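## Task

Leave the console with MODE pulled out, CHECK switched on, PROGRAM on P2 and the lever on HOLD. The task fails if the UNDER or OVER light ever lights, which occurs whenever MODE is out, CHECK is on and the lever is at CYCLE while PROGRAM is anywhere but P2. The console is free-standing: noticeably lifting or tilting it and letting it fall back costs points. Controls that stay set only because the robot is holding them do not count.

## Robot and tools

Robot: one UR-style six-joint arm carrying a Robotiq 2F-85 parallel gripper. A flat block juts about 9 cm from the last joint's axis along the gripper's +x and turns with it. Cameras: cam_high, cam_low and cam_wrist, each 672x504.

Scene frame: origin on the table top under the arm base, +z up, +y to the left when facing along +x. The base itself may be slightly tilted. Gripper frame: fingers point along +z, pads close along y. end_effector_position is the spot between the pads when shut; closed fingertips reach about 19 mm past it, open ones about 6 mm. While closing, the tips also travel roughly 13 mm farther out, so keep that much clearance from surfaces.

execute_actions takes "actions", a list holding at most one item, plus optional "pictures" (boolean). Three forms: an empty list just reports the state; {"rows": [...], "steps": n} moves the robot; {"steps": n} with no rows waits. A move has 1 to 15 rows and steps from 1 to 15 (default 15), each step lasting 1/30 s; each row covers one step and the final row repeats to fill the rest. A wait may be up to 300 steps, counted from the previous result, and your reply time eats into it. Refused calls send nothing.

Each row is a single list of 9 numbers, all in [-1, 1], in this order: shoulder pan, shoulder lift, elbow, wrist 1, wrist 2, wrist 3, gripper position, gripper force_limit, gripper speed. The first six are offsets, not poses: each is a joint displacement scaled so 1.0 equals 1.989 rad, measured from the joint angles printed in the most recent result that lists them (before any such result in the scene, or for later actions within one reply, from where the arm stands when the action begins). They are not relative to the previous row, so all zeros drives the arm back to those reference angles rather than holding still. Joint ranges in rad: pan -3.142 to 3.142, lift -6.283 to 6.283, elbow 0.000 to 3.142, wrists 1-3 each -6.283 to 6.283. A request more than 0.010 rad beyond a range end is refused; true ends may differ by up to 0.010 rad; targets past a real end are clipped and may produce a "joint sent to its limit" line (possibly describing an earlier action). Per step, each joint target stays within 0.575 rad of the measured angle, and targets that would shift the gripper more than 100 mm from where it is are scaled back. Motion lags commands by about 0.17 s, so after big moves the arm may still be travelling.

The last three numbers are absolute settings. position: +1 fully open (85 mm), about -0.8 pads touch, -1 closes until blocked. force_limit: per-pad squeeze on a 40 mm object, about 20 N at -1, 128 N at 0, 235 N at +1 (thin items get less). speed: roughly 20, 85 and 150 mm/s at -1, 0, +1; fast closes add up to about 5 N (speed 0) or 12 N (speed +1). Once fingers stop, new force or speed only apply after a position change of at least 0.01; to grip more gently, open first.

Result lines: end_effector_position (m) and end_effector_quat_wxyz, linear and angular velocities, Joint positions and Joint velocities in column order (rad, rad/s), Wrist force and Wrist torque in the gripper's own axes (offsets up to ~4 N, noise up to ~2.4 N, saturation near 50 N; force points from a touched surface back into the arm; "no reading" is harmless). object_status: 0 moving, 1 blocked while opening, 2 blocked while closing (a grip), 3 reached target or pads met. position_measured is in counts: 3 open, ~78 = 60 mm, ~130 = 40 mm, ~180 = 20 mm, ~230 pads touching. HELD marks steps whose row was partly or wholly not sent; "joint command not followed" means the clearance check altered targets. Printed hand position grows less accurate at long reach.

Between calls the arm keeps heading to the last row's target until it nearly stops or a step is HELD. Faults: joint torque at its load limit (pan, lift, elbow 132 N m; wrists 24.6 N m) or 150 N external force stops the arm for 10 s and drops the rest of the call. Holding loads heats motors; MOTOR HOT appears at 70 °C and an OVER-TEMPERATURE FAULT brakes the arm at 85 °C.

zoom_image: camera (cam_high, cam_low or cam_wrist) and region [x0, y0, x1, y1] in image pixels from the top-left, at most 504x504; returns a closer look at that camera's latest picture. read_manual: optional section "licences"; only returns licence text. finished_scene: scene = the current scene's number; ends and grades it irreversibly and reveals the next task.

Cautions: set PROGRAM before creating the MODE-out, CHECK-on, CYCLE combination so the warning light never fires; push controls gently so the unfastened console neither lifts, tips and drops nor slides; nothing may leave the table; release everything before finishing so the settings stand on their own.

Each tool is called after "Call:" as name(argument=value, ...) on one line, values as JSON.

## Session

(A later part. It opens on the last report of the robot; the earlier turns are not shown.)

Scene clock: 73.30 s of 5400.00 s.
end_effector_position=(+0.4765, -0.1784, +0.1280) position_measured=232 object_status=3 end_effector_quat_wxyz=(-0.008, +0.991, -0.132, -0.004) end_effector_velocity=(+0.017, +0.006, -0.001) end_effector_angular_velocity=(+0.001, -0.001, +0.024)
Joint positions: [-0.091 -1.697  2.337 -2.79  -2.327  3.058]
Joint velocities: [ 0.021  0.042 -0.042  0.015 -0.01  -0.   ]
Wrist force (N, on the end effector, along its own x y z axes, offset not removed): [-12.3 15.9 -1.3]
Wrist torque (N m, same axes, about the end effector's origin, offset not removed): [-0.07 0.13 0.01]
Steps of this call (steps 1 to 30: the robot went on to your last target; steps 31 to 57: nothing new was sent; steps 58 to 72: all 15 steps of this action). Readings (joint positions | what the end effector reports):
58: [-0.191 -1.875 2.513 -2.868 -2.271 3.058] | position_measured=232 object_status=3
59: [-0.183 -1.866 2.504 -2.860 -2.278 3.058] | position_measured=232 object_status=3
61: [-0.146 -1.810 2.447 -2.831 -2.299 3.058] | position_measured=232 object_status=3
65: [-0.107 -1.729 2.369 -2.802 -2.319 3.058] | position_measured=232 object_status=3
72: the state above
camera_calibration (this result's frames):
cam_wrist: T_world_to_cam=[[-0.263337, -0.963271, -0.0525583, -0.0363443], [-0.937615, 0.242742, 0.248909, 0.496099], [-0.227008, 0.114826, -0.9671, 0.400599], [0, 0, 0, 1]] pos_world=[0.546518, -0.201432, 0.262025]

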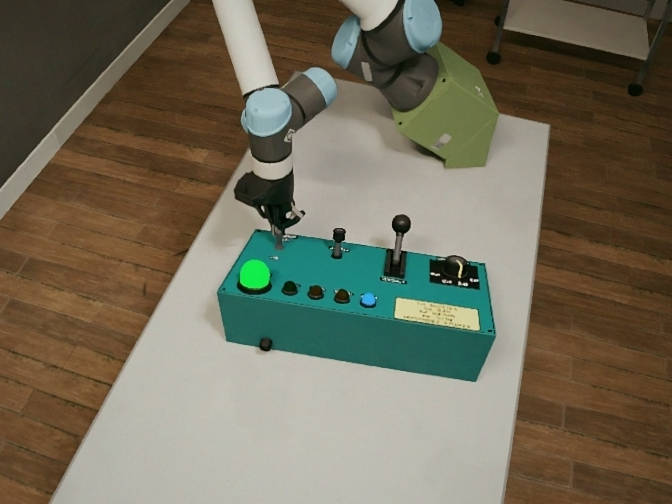

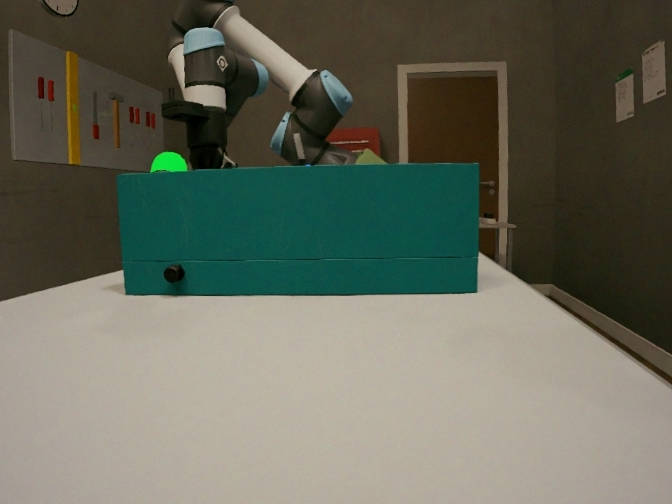

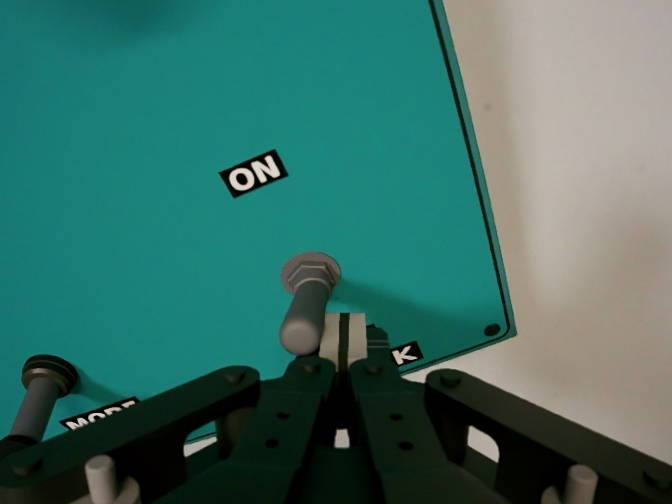

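Call:
execute_actions(actions=[{"rows": [[0.0085, -0.034, 0.024, 0.027, 0.002, 0, -1, 0, 0]], "steps": 15}])

Scene clock: 76.60 s of 5400.00 s.
end_effector_position=(+0.4533, -0.1712, +0.1407) position_measured=232 object_status=3 end_effector_quat_wxyz=(-0.016, +0.993, -0.116, -0.010) end_effector_velocity=(-0.005, +0.001, +0.002) end_effector_angular_velocity=(+0.002, +0.003, +0.004)
Joint positions: [-0.074 -1.763  2.384 -2.738 -2.323  3.058]
Joint velocities: [ 0.001 -0.014  0.01   0.01   0.     0.001]
Wrist force (N, on the end effector, along its own x y z axes, offset not removed): [-1.5 1.7 -0.8]
Wrist torque (N m, same axes, about the end effector's origin, offset not removed): [0.21 0.50 0.05]
Steps of this call (steps 1 to 15: the robot went on to your last target; steps 16 to 84: nothing new was sent; steps 85 to 99: all 15 steps of this action). Readings (joint positions | what the end effector reports):
85: [-0.088 -1.692 2.333 -2.788 -2.328 3.058] | position_measured=232 object_status=3
86: [-0.086 -1.700 2.340 -2.781 -2.327 3.058] | position_measured=232 object_status=3
88: [-0.081 -1.726 2.358 -2.763 -2.325 3.058] | position_measured=232 object_status=3
92: [-0.076 -1.752 2.377 -2.745 -2.324 3.058] | position_measured=232 object_status=3
99: the state above
camera_calibration (this result's frames):
cam_wrist: T_world_to_cam=[[-0.231939, -0.970422, -0.0669725, -0.0483145], [-0.942803, 0.207323, 0.261037, 0.464022], [-0.239431, 0.123687, -0.963003, 0.413424], [0, 0, 0, 1]] pos_world=[0.525262, -0.194223, 0.273766]

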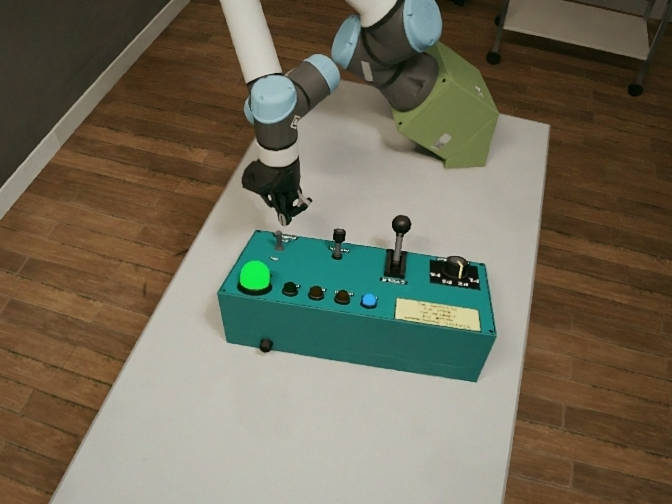

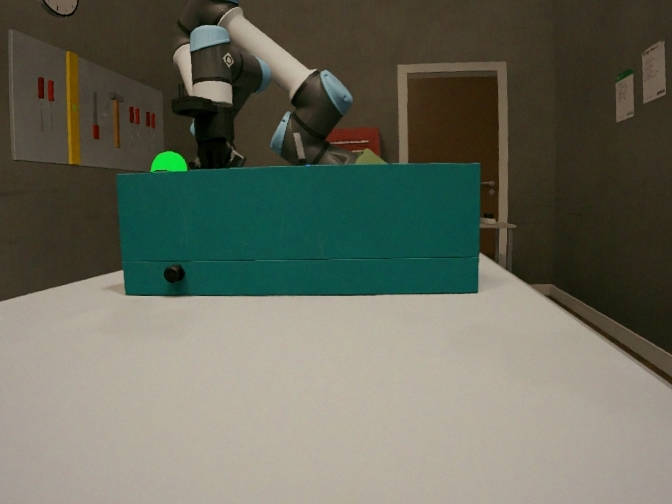

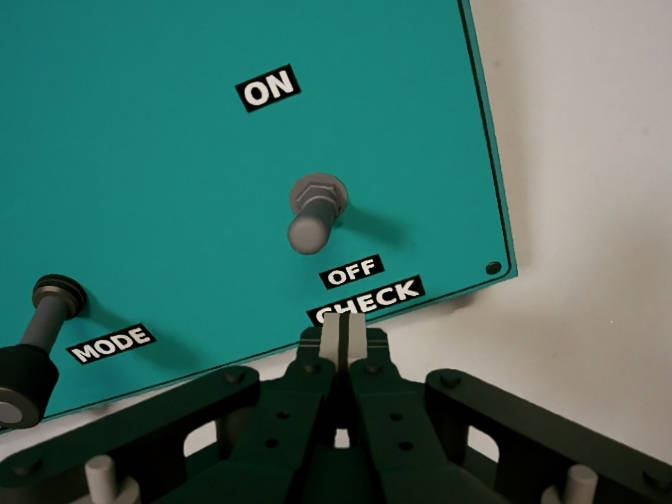

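Call:
execute_actions(actions=[{"rows": [[0.048, 0.089, -0.077, 0.029, -0.024, 0, -1, 0, 0]], "steps": 15}])

Scene clock: 80.43 s of 5400.00 s.
end_effector_position=(+0.5121, -0.1377, +0.1399) position_measured=232 object_status=3 end_effector_quat_wxyz=(-0.015, +0.998, -0.059, -0.009) end_effector_velocity=(+0.013, +0.009, -0.001) end_effector_angular_velocity=(-0.000, -0.000, +0.023)
Joint positions: [ 0.019 -1.59   2.235 -2.681 -2.37   3.058]
Joint velocities: [ 0.019  0.041 -0.034  0.011 -0.009  0.002]
Wrist force (N, on the end effector, along its own x y z axes, offset not removed): [1.2 2.3 1.5]
Wrist torque (N m, same axes, about the end effector's origin, offset not removed): [0.29 -0.21 0.16]
Steps of this call (steps 1 to 15: the robot went on to your last target; steps 16 to 90: nothing new was sent; then 0.33 s passed at rest; steps 91 to 105: all 15 steps of this action). Readings (joint positions | what the end effector reports):
91: [-0.073 -1.764 2.385 -2.736 -2.324 3.058] | position_measured=232 object_status=3
92: [-0.064 -1.755 2.376 -2.729 -2.330 3.058] | position_measured=232 object_status=3
94: [-0.031 -1.699 2.325 -2.709 -2.347 3.058] | position_measured=232 object_status=3
98: [0.005 -1.621 2.260 -2.689 -2.363 3.058] | position_measured=232 object_status=3
105: the state above
camera_calibration (this result's frames):
cam_wrist: T_world_to_cam=[[-0.119915, -0.990456, -0.0679476, -0.0622188], [-0.961203, 0.0987034, 0.257577, 0.507669], [-0.248412, 0.0961989, -0.963866, 0.423487], [0, 0, 0, 1]] pos_world=[0.585711, -0.152473, 0.273193]

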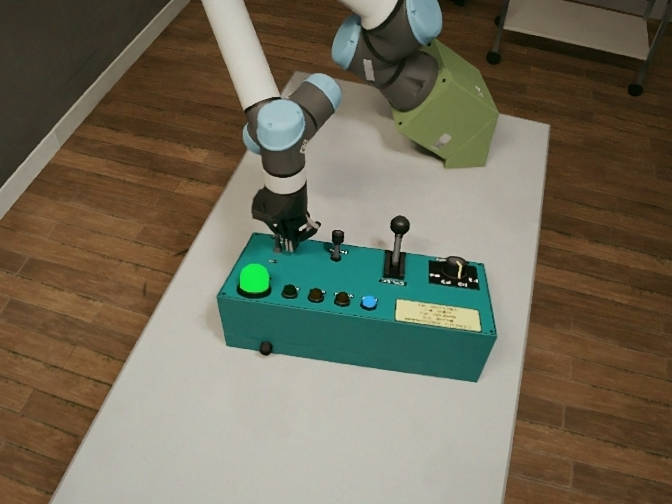

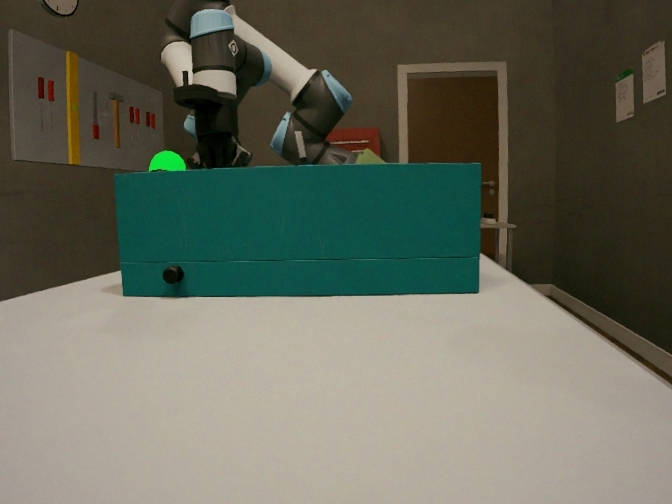

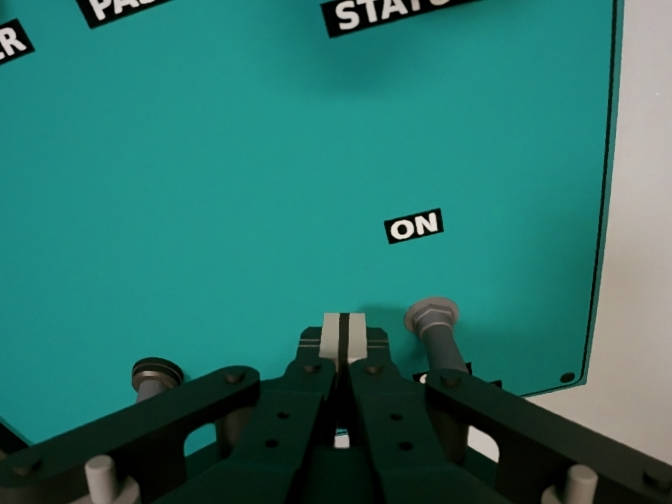

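Call:
execute_actions(actions=[{"rows": [[-0.0413, -0.078, 0.072, -0.027, 0.022, 0, -1, 0, 0]], "steps": 15}])

Scene clock: 82.93 s of 5400.00 s.
end_effector_position=(+0.4573, -0.1644, +0.1398) position_measured=232 object_status=3 end_effector_quat_wxyz=(-0.017, +0.994, -0.106, -0.011) end_effector_velocity=(-0.013, -0.005, +0.001) end_effector_angular_velocity=(-0.001, -0.000, -0.020)
Joint positions: [-0.061 -1.741  2.374 -2.734 -2.327  3.058]
Joint velocities: [-0.016 -0.036  0.032 -0.01   0.008  0.   ]
Wrist force (N, on the end effector, along its own x y z axes, offset not removed): [1.7 2.7 0.2]
Wrist torque (N m, same axes, about the end effector's origin, offset not removed): [0.34 -0.19 0.12]
Steps of this call (steps 1 to 15: the robot went on to your last target; steps 16 to 60: nothing new was sent; steps 61 to 75: all 15 steps of this action). Readings (joint positions | what the end effector reports):
61: [0.021 -1.586 2.231 -2.681 -2.370 3.058] | position_measured=232 object_status=3
62: [0.012 -1.595 2.240 -2.687 -2.364 3.058] | position_measured=232 object_status=3
64: [-0.017 -1.647 2.289 -2.707 -2.349 3.058] | position_measured=232 object_status=3
68: [-0.048 -1.715 2.350 -2.726 -2.333 3.058] | position_measured=232 object_status=3
75: the state above
camera_calibration (this result's frames):
cam_wrist: T_world_to_cam=[[-0.213802, -0.974329, -0.0705061, -0.0492716], [-0.94602, 0.188512, 0.263646, 0.464714], [-0.243587, 0.123068, -0.962039, 0.414277], [0, 0, 0, 1]] pos_world=[0.530007, -0.186595, 0.272557]

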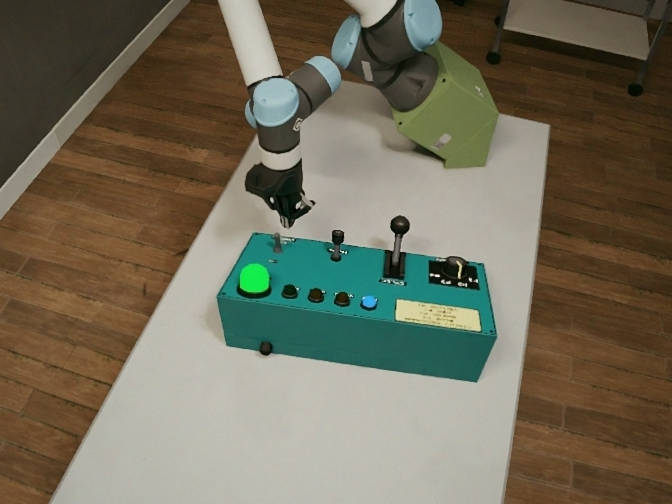

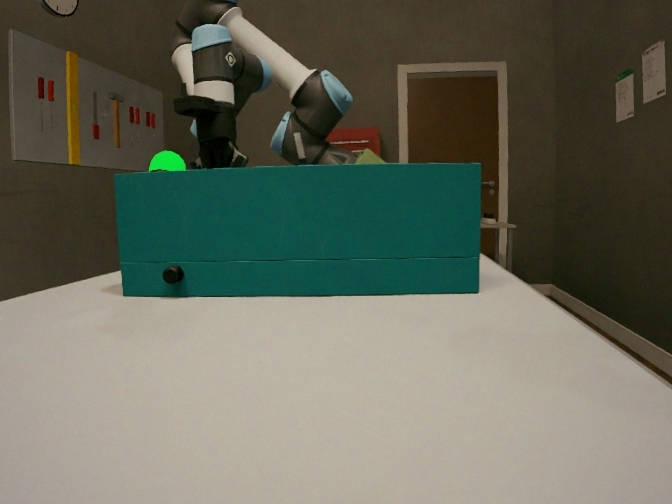

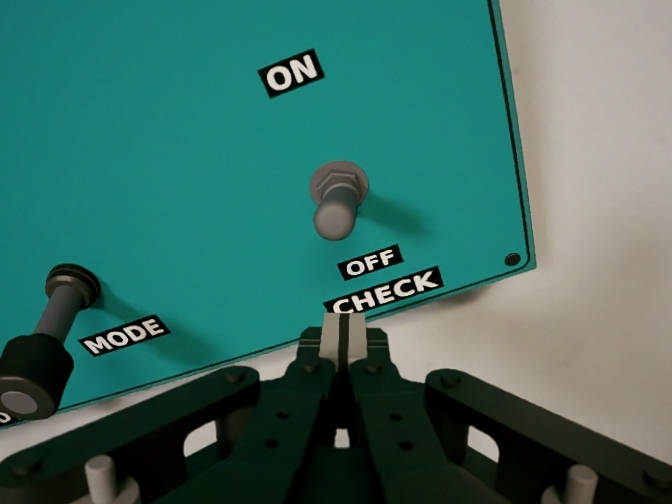

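Aligned. Push +x 0.05.

Call:
execute_actions(actions=[{"rows": [[0.031, 0.061, -0.064, 0.025, -0.019, 0, -1, 0, 0]], "steps": 15}])

Scene clock: 85.00 s of 5400.00 s.
end_effector_position=(+0.5058, -0.1501, +0.1410) position_measured=232 object_status=3 end_effector_quat_wxyz=(-0.013, +0.997, -0.073, -0.008) end_effector_velocity=(+0.010, +0.004, -0.001) end_effector_angular_velocity=(-0.002, -0.000, +0.013)
Joint positions: [-0.001 -1.623  2.25  -2.685 -2.364  3.058]
Joint velocities: [ 0.011  0.027 -0.027  0.01  -0.007  0.   ]
Wrist force (N, on the end effector, along its own x y z axes, offset not removed): [0.7 0.0 2.2]
Wrist torque (N m, same axes, about the end effector's origin, offset not removed): [0.07 -0.08 0.02]
Steps of this call (steps 1 to 15: the robot went on to your last target; steps 16 to 47: nothing new was sent; steps 48 to 62: all 15 steps of this action). Readings (joint positions | what the end effector reports):
48: [-0.062 -1.745 2.377 -2.734 -2.327 3.058] | position_measured=232 object_status=3
49: [-0.055 -1.736 2.369 -2.728 -2.332 3.058] | position_measured=232 object_status=3
51: [-0.032 -1.693 2.324 -2.710 -2.345 3.058] | position_measured=232 object_status=3
55: [-0.010 -1.643 2.271 -2.692 -2.359 3.058] | position_measured=232 object_status=3
62: the state above
camera_calibration (this result's frames):
cam_wrist: T_world_to_cam=[[-0.147211, -0.98704, -0.0638838, -0.0613983], [-0.958265, 0.126321, 0.256458, 0.505408], [-0.245064, 0.0989711, -0.964442, 0.422971], [0, 0, 0, 1]] pos_world=[0.578932, -0.166308, 0.274393]

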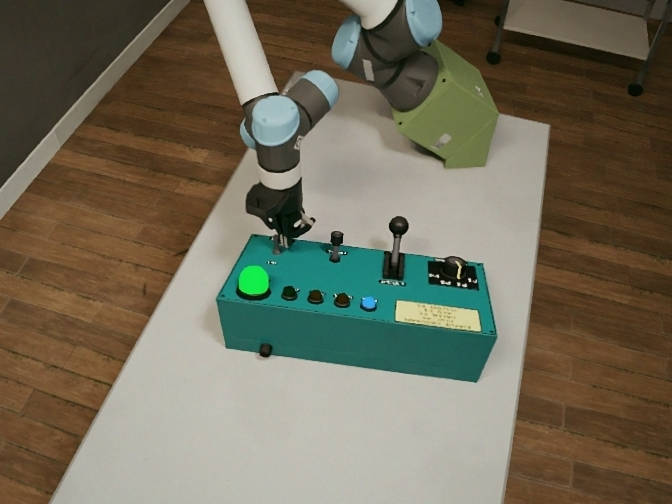

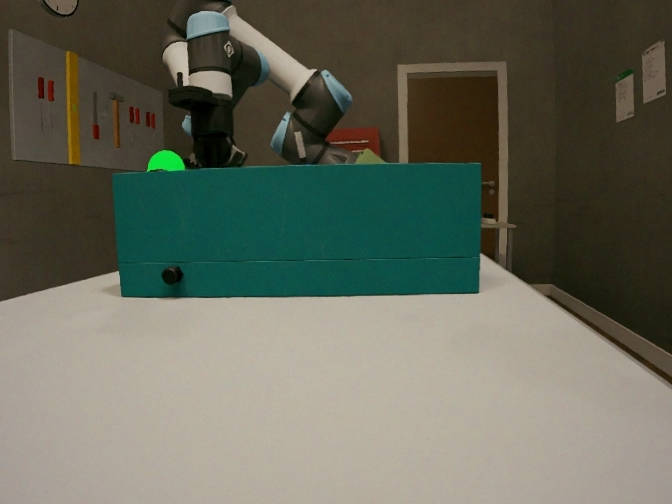

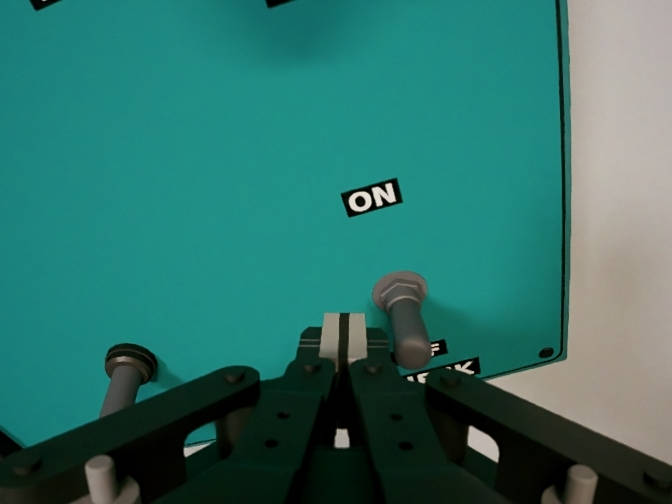

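Call:
execute_actions(actions=[{"rows": [[-0.031, -0.061, 0.064, -0.025, 0.019, 0, -1, 0, 0]], "steps": 15}], pictures=false)

Call:
execute_actions(actions=[{"rows": [[0.02, 0.042, -0.055, 0.022, -0.016, 0, -1, 0, 0]], "steps": 15}])

Scene clock: 88.73 s of 5400.00 s.
end_effector_position=(+0.4574, -0.1645, +0.1398) position_measured=232 object_status=3 end_effector_quat_wxyz=(-0.017, +0.994, -0.106, -0.011) end_effector_velocity=(-0.011, -0.002, -0.000) end_effector_angular_velocity=(+0.001, +0.002, -0.011)
Joint positions: [-0.061 -1.742  2.374 -2.734 -2.327  3.058]
Joint velocities: [-0.012 -0.025  0.028 -0.009  0.007 -0.002]
Wrist force (N, on the end effector, along its own x y z axes, offset not removed): [1.0 -2.3 1.2]
Wrist torque (N m, same axes, about the end effector's origin, offset not removed): [-0.37 -0.04 0.10]
Steps of this call (steps 1 to 15: the robot went on to your last target; steps 16 to 90: nothing new was sent; then 0.23 s passed at rest; steps 91 to 105: all 15 steps of this action). Readings (joint positions | what the end effector reports):
91: [-0.000 -1.621 2.247 -2.685 -2.364 3.058] | position_measured=232 object_status=3
92: [-0.007 -1.630 2.256 -2.691 -2.359 3.058] | position_measured=232 object_status=3
94: [-0.030 -1.672 2.301 -2.709 -2.345 3.058] | position_measured=232 object_status=3
98: [-0.052 -1.722 2.353 -2.727 -2.332 3.058] | position_measured=232 object_status=3
105: the state above

Scene clock: 89.23 s of 5400.00 s.
end_effector_position=(+0.4987, -0.1635, +0.1427) position_measured=232 object_status=3 end_effector_quat_wxyz=(-0.011, +0.996, -0.088, -0.007) end_effector_velocity=(+0.009, +0.000, +0.001) end_effector_angular_velocity=(-0.002, -0.004, +0.007)
Joint positions: [-0.022 -1.66   2.267 -2.691 -2.358  3.058]
Joint velocities: [ 0.008  0.016 -0.023  0.008 -0.006 -0.001]
Wrist force (N, on the end effector, along its own x y z axes, offset not removed): [3.3 2.8 3.7]
Wrist torque (N m, same axes, about the end effector's origin, offset not removed): [0.32 -0.36 0.04]
Steps of this call (steps 1 to 15: all 15 steps of this action). Readings (joint positions | what the end effector reports):
1: [-0.061 -1.742 2.374 -2.734 -2.327 3.058] | position_measured=232 object_status=3
2: [-0.055 -1.734 2.366 -2.728 -2.332 3.058] | position_measured=232 object_status=3
4: [-0.042 -1.704 2.328 -2.712 -2.343 3.058] | position_measured=232 object_status=3
8: [-0.028 -1.673 2.285 -2.697 -2.354 3.058] | position_measured=232 object_status=3
15: the state above
camera_calibration (this result's frames):
cam_wrist: T_world_to_cam=[[-0.177728, -0.982335, -0.0585786, -0.0603128], [-0.954459, 0.157579, 0.25333, 0.50353], [-0.239624, 0.100935, -0.965605, 0.422009], [0, 0, 0, 1]] pos_world=[0.571003, -0.181188, 0.276401]

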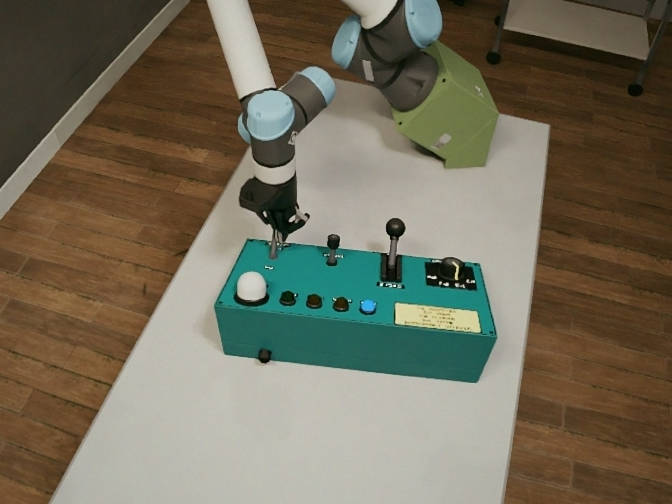

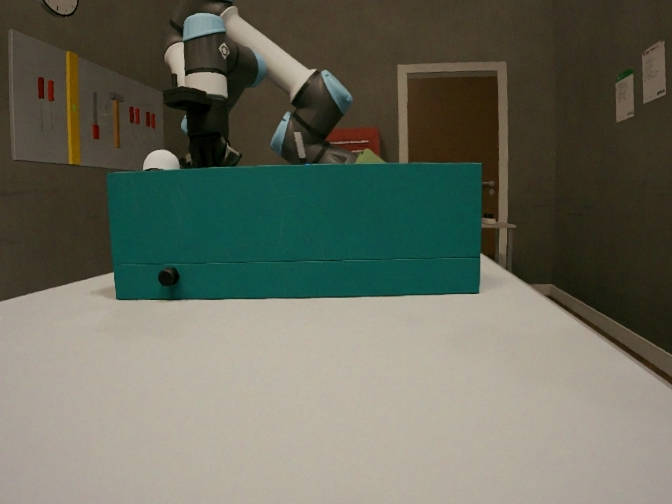

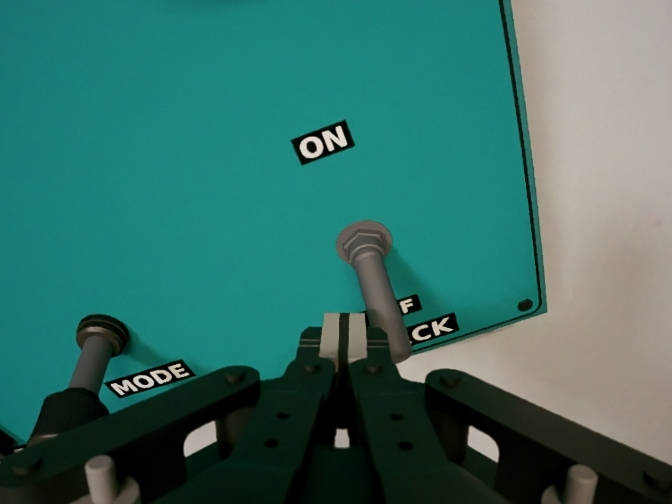

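Call:
execute_actions(actions=[{"rows": [[-0.033, -0.064, 0.065, -0.025, 0.02, 0, -1, 0, 0]], "steps": 15}], pictures=false)

Call:
execute_actions(actions=[{"rows": [[0.02, 0.042, -0.055, 0.022, -0.016, 0, -1, 0, 0]], "steps": 15}])

Scene clock: 92.30 s of 5400.00 s.
end_effector_position=(+0.4490, -0.1775, +0.1419) position_measured=232 object_status=3 end_effector_quat_wxyz=(-0.014, +0.992, -0.124, -0.009) end_effector_velocity=(-0.011, -0.002, +0.000) end_effector_angular_velocity=(+0.001, +0.001, -0.013)
Joint positions: [-0.086 -1.784  2.393 -2.74  -2.319  3.058]
Joint velocities: [-0.013 -0.028  0.028 -0.009  0.007 -0.001]
Wrist force (N, on the end effector, along its own x y z axes, offset not removed): [0.2 0.4 2.1]
Wrist torque (N m, same axes, about the end effector's origin, offset not removed): [-0.04 -0.01 0.12]
Steps of this call (steps 1 to 15: the robot went on to your last target; steps 16 to 77: nothing new was sent; steps 78 to 92: all 15 steps of this action). Readings (joint positions | what the end effector reports):
78: [-0.022 -1.659 2.265 -2.691 -2.358 3.058] | position_measured=232 object_status=3
79: [-0.030 -1.667 2.274 -2.697 -2.352 3.058] | position_measured=232 object_status=3
81: [-0.053 -1.712 2.319 -2.715 -2.337 3.058] | position_measured=232 object_status=3
85: [-0.077 -1.763 2.372 -2.733 -2.325 3.058] | position_measured=232 object_status=3
92: the state above

Scene clock: 92.80 s of 5400.00 s.
end_effector_position=(+0.4903, -0.1785, +0.1448) position_measured=232 object_status=3 end_effector_quat_wxyz=(-0.008, +0.994, -0.106, -0.005) end_effector_velocity=(+0.009, -0.000, +0.001) end_effector_angular_velocity=(-0.002, -0.003, +0.006)
Joint positions: [-0.047 -1.702  2.287 -2.697 -2.35   3.058]
Joint velocities: [ 0.008  0.017 -0.023  0.008 -0.005 -0.   ]
Wrist force (N, on the end effector, along its own x y z axes, offset not removed): [-24.6 7.3 -18.5]
Wrist torque (N m, same axes, about the end effector's origin, offset not removed): [-0.29 -0.42 0.24]
Steps of this call (steps 1 to 15: all 15 steps of this action). Readings (joint positions | what the end effector reports):
1: [-0.086 -1.784 2.394 -2.739 -2.320 3.058] | position_measured=232 object_status=3
2: [-0.081 -1.776 2.386 -2.734 -2.324 3.058] | position_measured=232 object_status=3
4: [-0.067 -1.746 2.347 -2.718 -2.335 3.058] | position_measured=232 object_status=3
8: [-0.053 -1.715 2.304 -2.703 -2.346 3.058] | position_measured=232 object_status=3
15: the state above
camera_calibration (this result's frames):
cam_wrist: T_world_to_cam=[[-0.212819, -0.975668, -0.052727, -0.0588294], [-0.948867, 0.193493, 0.249424, 0.501547], [-0.233152, 0.103113, -0.966958, 0.420968], [0, 0, 0, 1]] pos_world=[0.561531, -0.197851, 0.278859]

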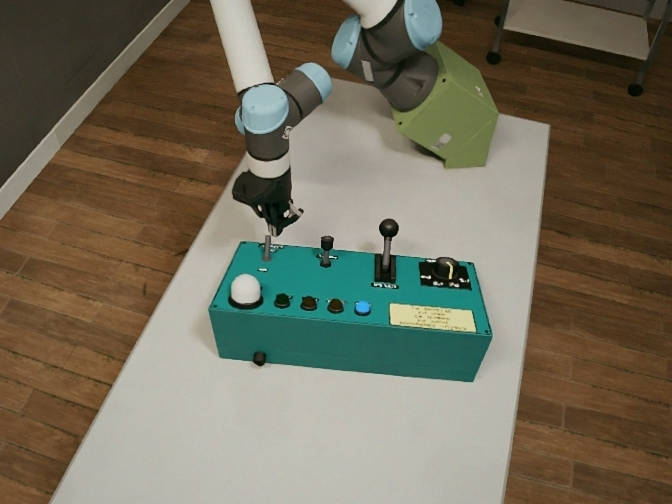

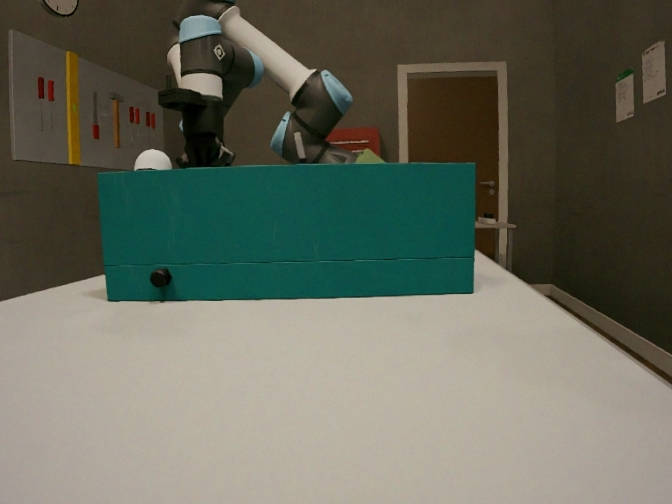

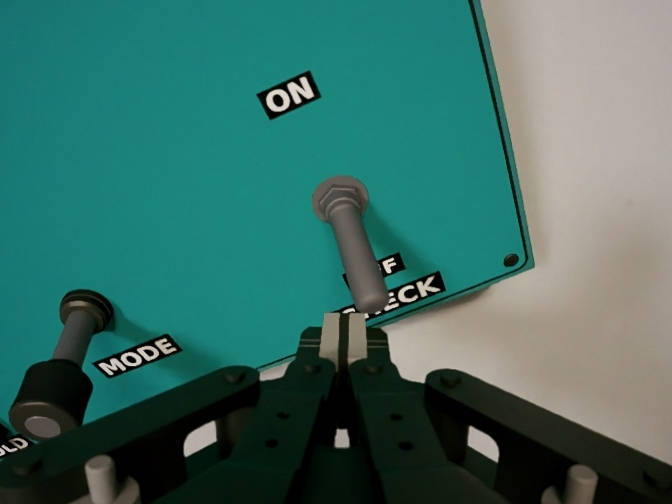

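Call:
execute_actions(actions=[{"rows": [[0.02, 0.042, -0.055, 0.022, -0.016, 0, -1, 0, 0]], "steps": 15}])

Scene clock: 96.03 s of 5400.00 s.
end_effector_position=(+0.5315, -0.1756, +0.1487) position_measured=232 object_status=3 end_effector_quat_wxyz=(-0.001, +0.996, -0.088, +0.000) end_effector_velocity=(+0.009, +0.001, +0.001) end_effector_angular_velocity=(-0.002, -0.004, +0.005)
Joint positions: [-0.008 -1.621  2.18  -2.654 -2.382  3.058]
Joint velocities: [ 0.008  0.015 -0.022  0.007 -0.005  0.   ]
Wrist force (N, on the end effector, along its own x y z axes, offset not removed): [-50.0 12.1 -50.0]
Wrist torque (N m, same axes, about the end effector's origin, offset not removed): [-0.73 -1.59 0.63]
Steps of this call (steps 1 to 15: the robot went on to your last target; steps 16 to 82: nothing new was sent; steps 83 to 97: all 15 steps of this action). Readings (joint positions | what the end effector reports):
83: [-0.046 -1.700 2.283 -2.695 -2.352 3.058] | position_measured=232 object_status=3
84: [-0.040 -1.692 2.275 -2.689 -2.357 3.058] | position_measured=232 object_status=3
86: [-0.027 -1.663 2.237 -2.674 -2.367 3.058] | position_measured=232 object_status=3
90: [-0.014 -1.633 2.196 -2.660 -2.377 3.058] | position_measured=232 object_status=3
97: the state above
camera_calibration (this result's frames):
cam_wrist: T_world_to_cam=[[-0.176835, -0.983395, -0.0407792, -0.06931], [-0.957426, 0.162264, 0.238761, 0.539754], [-0.228179, 0.0812643, -0.970222, 0.428002], [0, 0, 0, 1]] pos_world=[0.602179, -0.190523, 0.283558]

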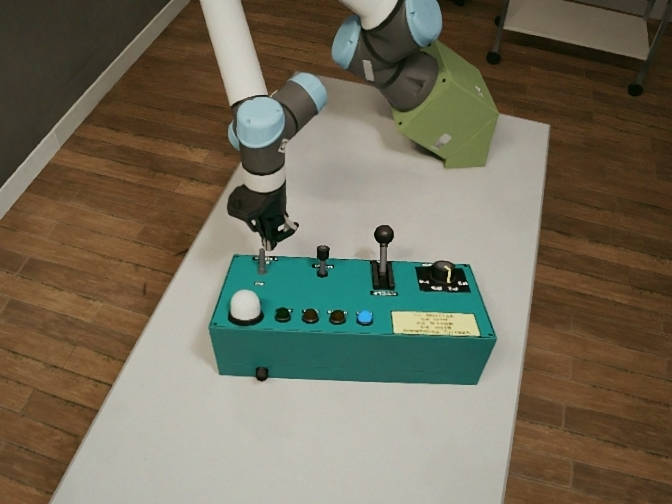

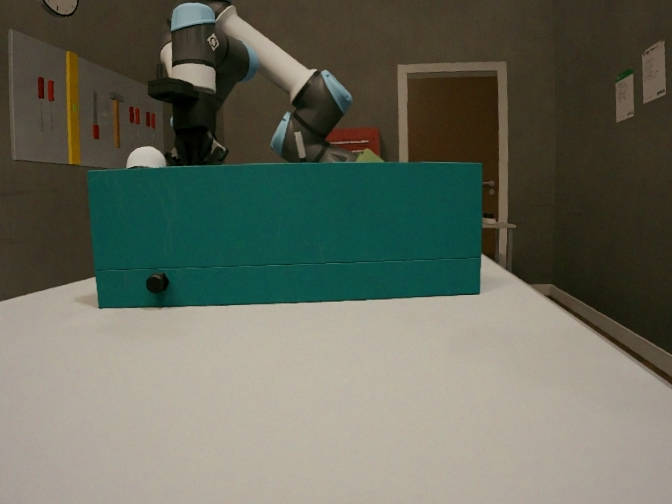

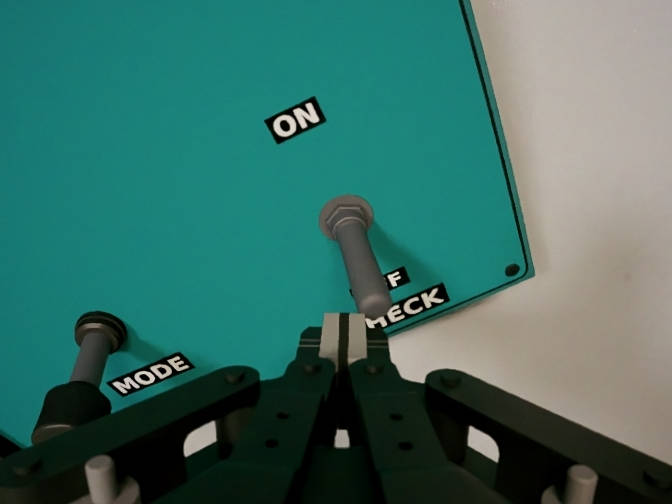

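Call:
execute_actions(actions=[{"rows": [[-0.034, 0.008, 0.036, -0.074, 0.017, 0, -1, 0, 0]], "steps": 15}], pictures=false)

Call:
execute_actions(actions=[{"rows": [[0.012, 0.025, -0.033, 0.013, -0.01, 0, -1, 0, 0]], "steps": 15}])

Scene clock: 102.23 s of 5400.00 s.
end_effector_position=(+0.5128, -0.1774, +0.1193) position_measured=232 object_status=3 end_effector_quat_wxyz=(-0.000, +0.992, -0.128, +0.000) end_effector_velocity=(-0.004, -0.001, -0.005) end_effector_angular_velocity=(-0.002, -0.002, -0.017)
Joint positions: [-0.074 -1.605  2.25  -2.797 -2.348  3.058]
Joint velocities: [-0.013  0.003  0.014 -0.032  0.007 -0.001]
Wrist force (N, on the end effector, along its own x y z axes, offset not removed): [-0.5 1.8 4.0]
Wrist torque (N m, same axes, about the end effector's origin, offset not removed): [0.28 0.19 0.01]
Steps of this call (steps 1 to 15: the robot went on to your last target; steps 16 to 90: nothing new was sent; then 2.70 s passed at rest; steps 91 to 105: all 15 steps of this action). Readings (joint positions | what the end effector reports):
91: [-0.008 -1.619 2.178 -2.654 -2.382 3.058] | position_measured=232 object_status=3
92: [-0.016 -1.617 2.186 -2.663 -2.377 3.058] | position_measured=232 object_status=3
94: [-0.040 -1.612 2.212 -2.712 -2.365 3.058] | position_measured=232 object_status=3
98: [-0.064 -1.607 2.239 -2.773 -2.353 3.058] | position_measured=232 object_status=3
105: the state above

Scene clock: 102.73 s of 5400.00 s.
end_effector_position=(+0.5374, -0.1745, +0.1201) position_measured=232 object_status=3 end_effector_quat_wxyz=(+0.004, +0.993, -0.118, +0.003) end_effector_velocity=(+0.005, +0.000, +0.000) end_effector_angular_velocity=(-0.002, -0.002, +0.004)
Joint positions: [-0.051 -1.557  2.186 -2.772 -2.368  3.058]
Joint velocities: [ 0.005  0.009 -0.013  0.004 -0.004 -0.001]
Wrist force (N, on the end effector, along its own x y z axes, offset not removed): [-15.7 -21.2 -7.6]
Wrist torque (N m, same axes, about the end effector's origin, offset not removed): [-0.85 0.31 0.14]
Steps of this call (steps 1 to 15: all 15 steps of this action). Readings (joint positions | what the end effector reports):
1: [-0.074 -1.605 2.250 -2.798 -2.349 3.058] | position_measured=232 object_status=3
2: [-0.071 -1.598 2.243 -2.794 -2.352 3.058] | position_measured=232 object_status=3
4: [-0.062 -1.581 2.219 -2.785 -2.359 3.058] | position_measured=232 object_status=3
8: [-0.054 -1.564 2.195 -2.776 -2.365 3.058] | position_measured=232 object_status=3
15: the state above
camera_calibration (this result's frames):
cam_wrist: T_world_to_cam=[[-0.235044, -0.971459, -0.0319608, -0.0361137], [-0.947008, 0.221475, 0.232647, 0.55754], [-0.218929, 0.0849496, -0.972036, 0.397388], [0, 0, 0, 1]] pos_world=[0.606506, -0.192322, 0.255411]

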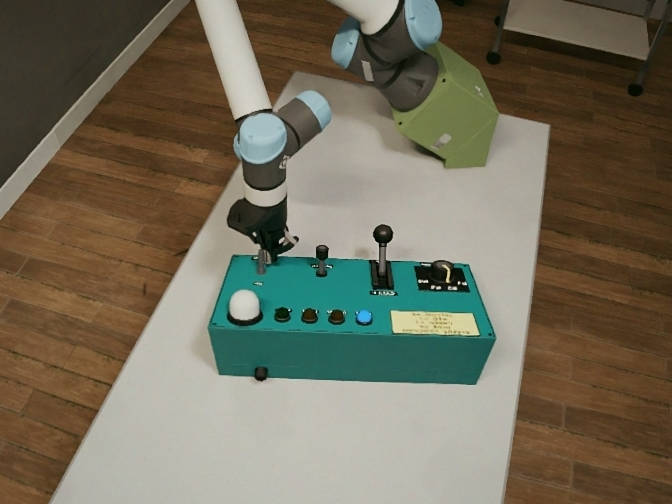

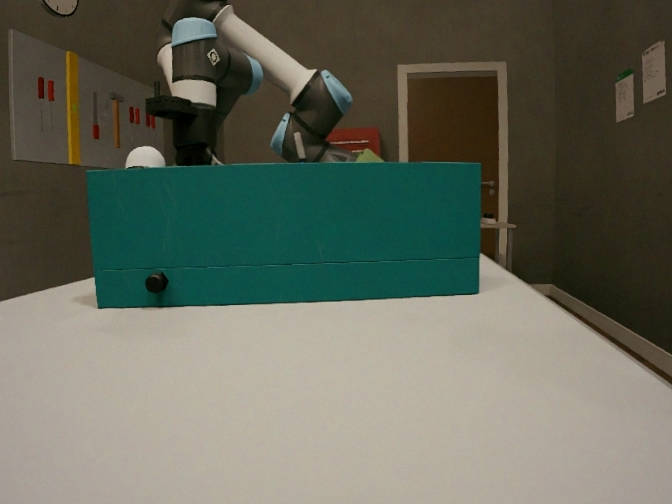

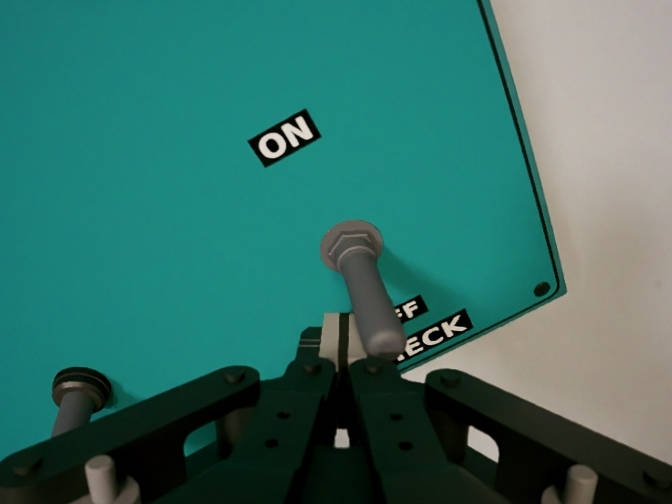

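Up and forward.

Call:
execute_actions(actions=[{"rows": [[0.036, -0.004, -0.041, 0.076, -0.019, 0, -1, 0, 0]], "steps": 15}])

Scene clock: 104.90 s of 5400.00 s.
end_effector_position=(+0.5597, -0.1717, +0.1519) position_measured=232 object_status=3 end_effector_quat_wxyz=(+0.004, +0.997, -0.076, +0.004) end_effector_velocity=(+0.004, +0.001, +0.006) end_effector_angular_velocity=(+0.000, +0.001, +0.018)
Joint positions: [ 0.019 -1.564  2.106 -2.624 -2.405  3.058]
Joint velocities: [ 0.014 -0.002 -0.016  0.032 -0.007  0.   ]
Wrist force (N, on the end effector, along its own x y z axes, offset not removed): [-8.7 -5.0 3.1]
Wrist torque (N m, same axes, about the end effector's origin, offset not removed): [-0.02 -0.30 0.18]
Steps of this call (steps 1 to 15: the robot went on to your last target; steps 16 to 50: nothing new was sent; steps 51 to 65: all 15 steps of this action). Readings (joint positions | what the end effector reports):
51: [-0.050 -1.556 2.184 -2.771 -2.369 3.058] | position_measured=232 object_status=3
52: [-0.042 -1.557 2.175 -2.761 -2.374 3.058] | position_measured=232 object_status=3
54: [-0.017 -1.560 2.147 -2.712 -2.388 3.058] | position_measured=232 object_status=3
58: [0.009 -1.563 2.118 -2.649 -2.400 3.058] | position_measured=232 object_status=3
65: the state above
camera_calibration (this result's frames):
cam_wrist: T_world_to_cam=[[-0.151972, -0.98792, -0.0303148, -0.0766796], [-0.962743, 0.141019, 0.230738, 0.565893], [-0.223676, 0.064251, -0.972544, 0.432124], [0, 0, 0, 1]] pos_world=[0.629812, -0.183319, 0.287362]

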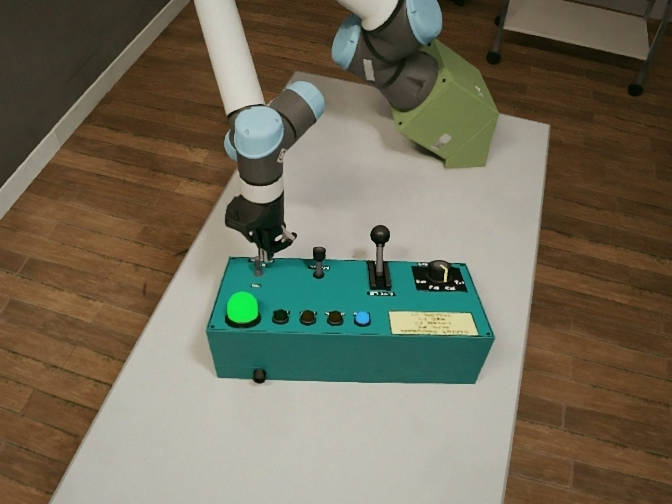

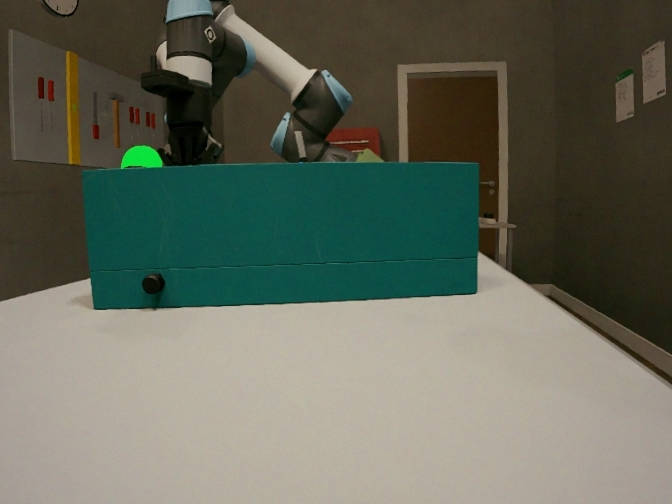

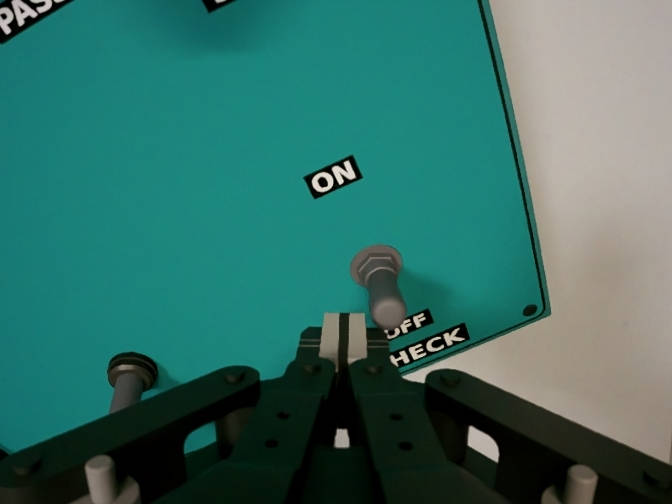

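Green again. Lift clear.

Call:
execute_actions(actions=[{"rows": [[0.048, -0.058, -0.016, 0.126, -0.018, 0, -1, 0, 0]], "steps": 15}])

Scene clock: 107.00 s of 5400.00 s.
end_effector_position=(+0.5475, -0.1785, +0.2130) position_measured=232 object_status=3 end_effector_quat_wxyz=(+0.001, +1.000, -0.011, +0.003) end_effector_velocity=(-0.006, -0.001, +0.011) end_effector_angular_velocity=(+0.002, +0.008, +0.035)
Joint positions: [ 0.113 -1.677  2.075 -2.381 -2.44   3.058]
Joint velocities: [ 0.018 -0.024 -0.005  0.062 -0.006  0.   ]
Wrist force (N, on the end effector, along its own x y z axes, offset not removed): [1.3 0.3 2.2]
Wrist torque (N m, same axes, about the end effector's origin, offset not removed): [0.01 -0.03 -0.07]
Steps of this call (steps 1 to 15: the robot went on to your last target; steps 16 to 48: nothing new was sent; steps 49 to 63: all 15 steps of this action). Readings (joint positions | what the end effector reports):
49: [0.022 -1.565 2.104 -2.620 -2.406 3.058] | position_measured=232 object_status=3
50: [0.030 -1.574 2.099 -2.611 -2.411 3.058] | position_measured=232 object_status=3
52: [0.063 -1.614 2.089 -2.545 -2.423 3.058] | position_measured=232 object_status=3
56: [0.099 -1.659 2.079 -2.429 -2.435 3.058] | position_measured=232 object_status=3
63: the state above
camera_calibration (this result's frames):
cam_wrist: T_world_to_cam=[[-0.0227954, -0.999084, -0.0362192, -0.154878], [-0.972272, 0.0137204, 0.233452, 0.522991], [-0.232741, 0.0405365, -0.971694, 0.489791], [0, 0, 0, 1]] pos_world=[0.618953, -0.181766, 0.348224]

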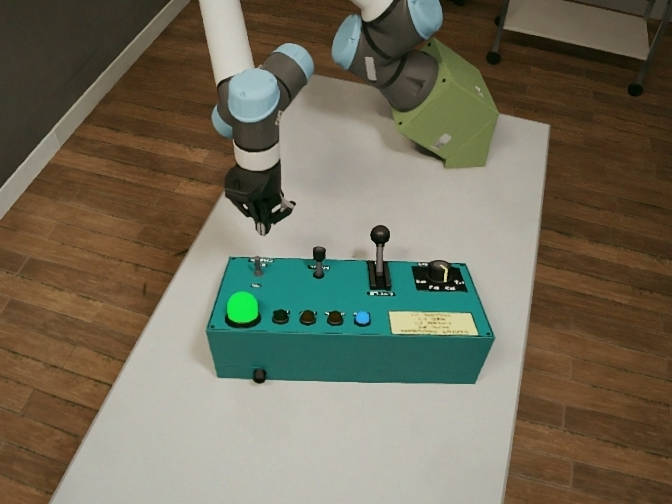

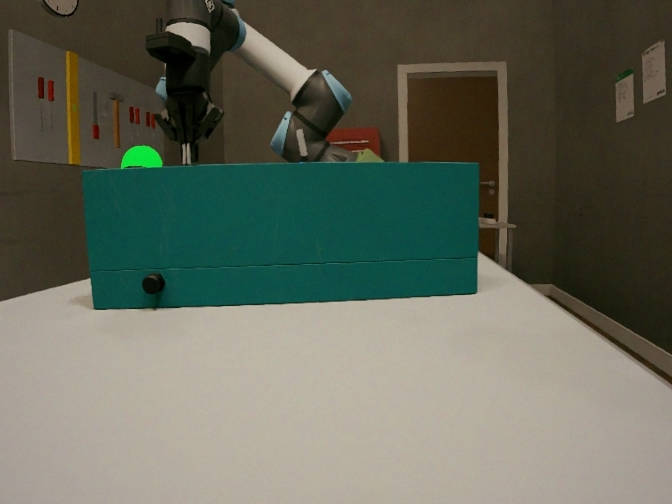

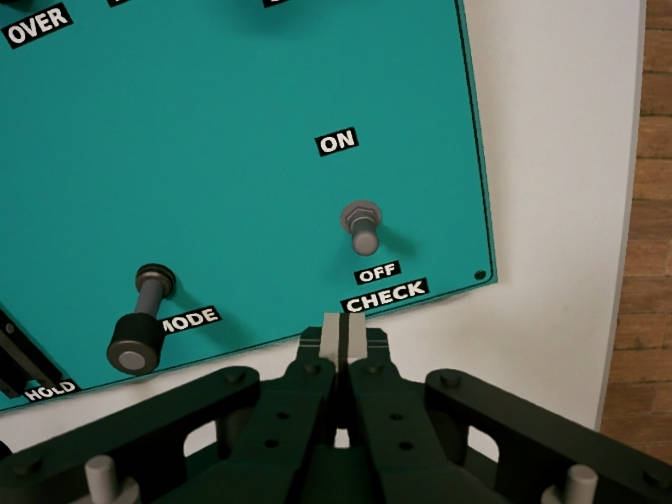

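Call:
finished_scene(scene=2)

The scene is finished: the task was done.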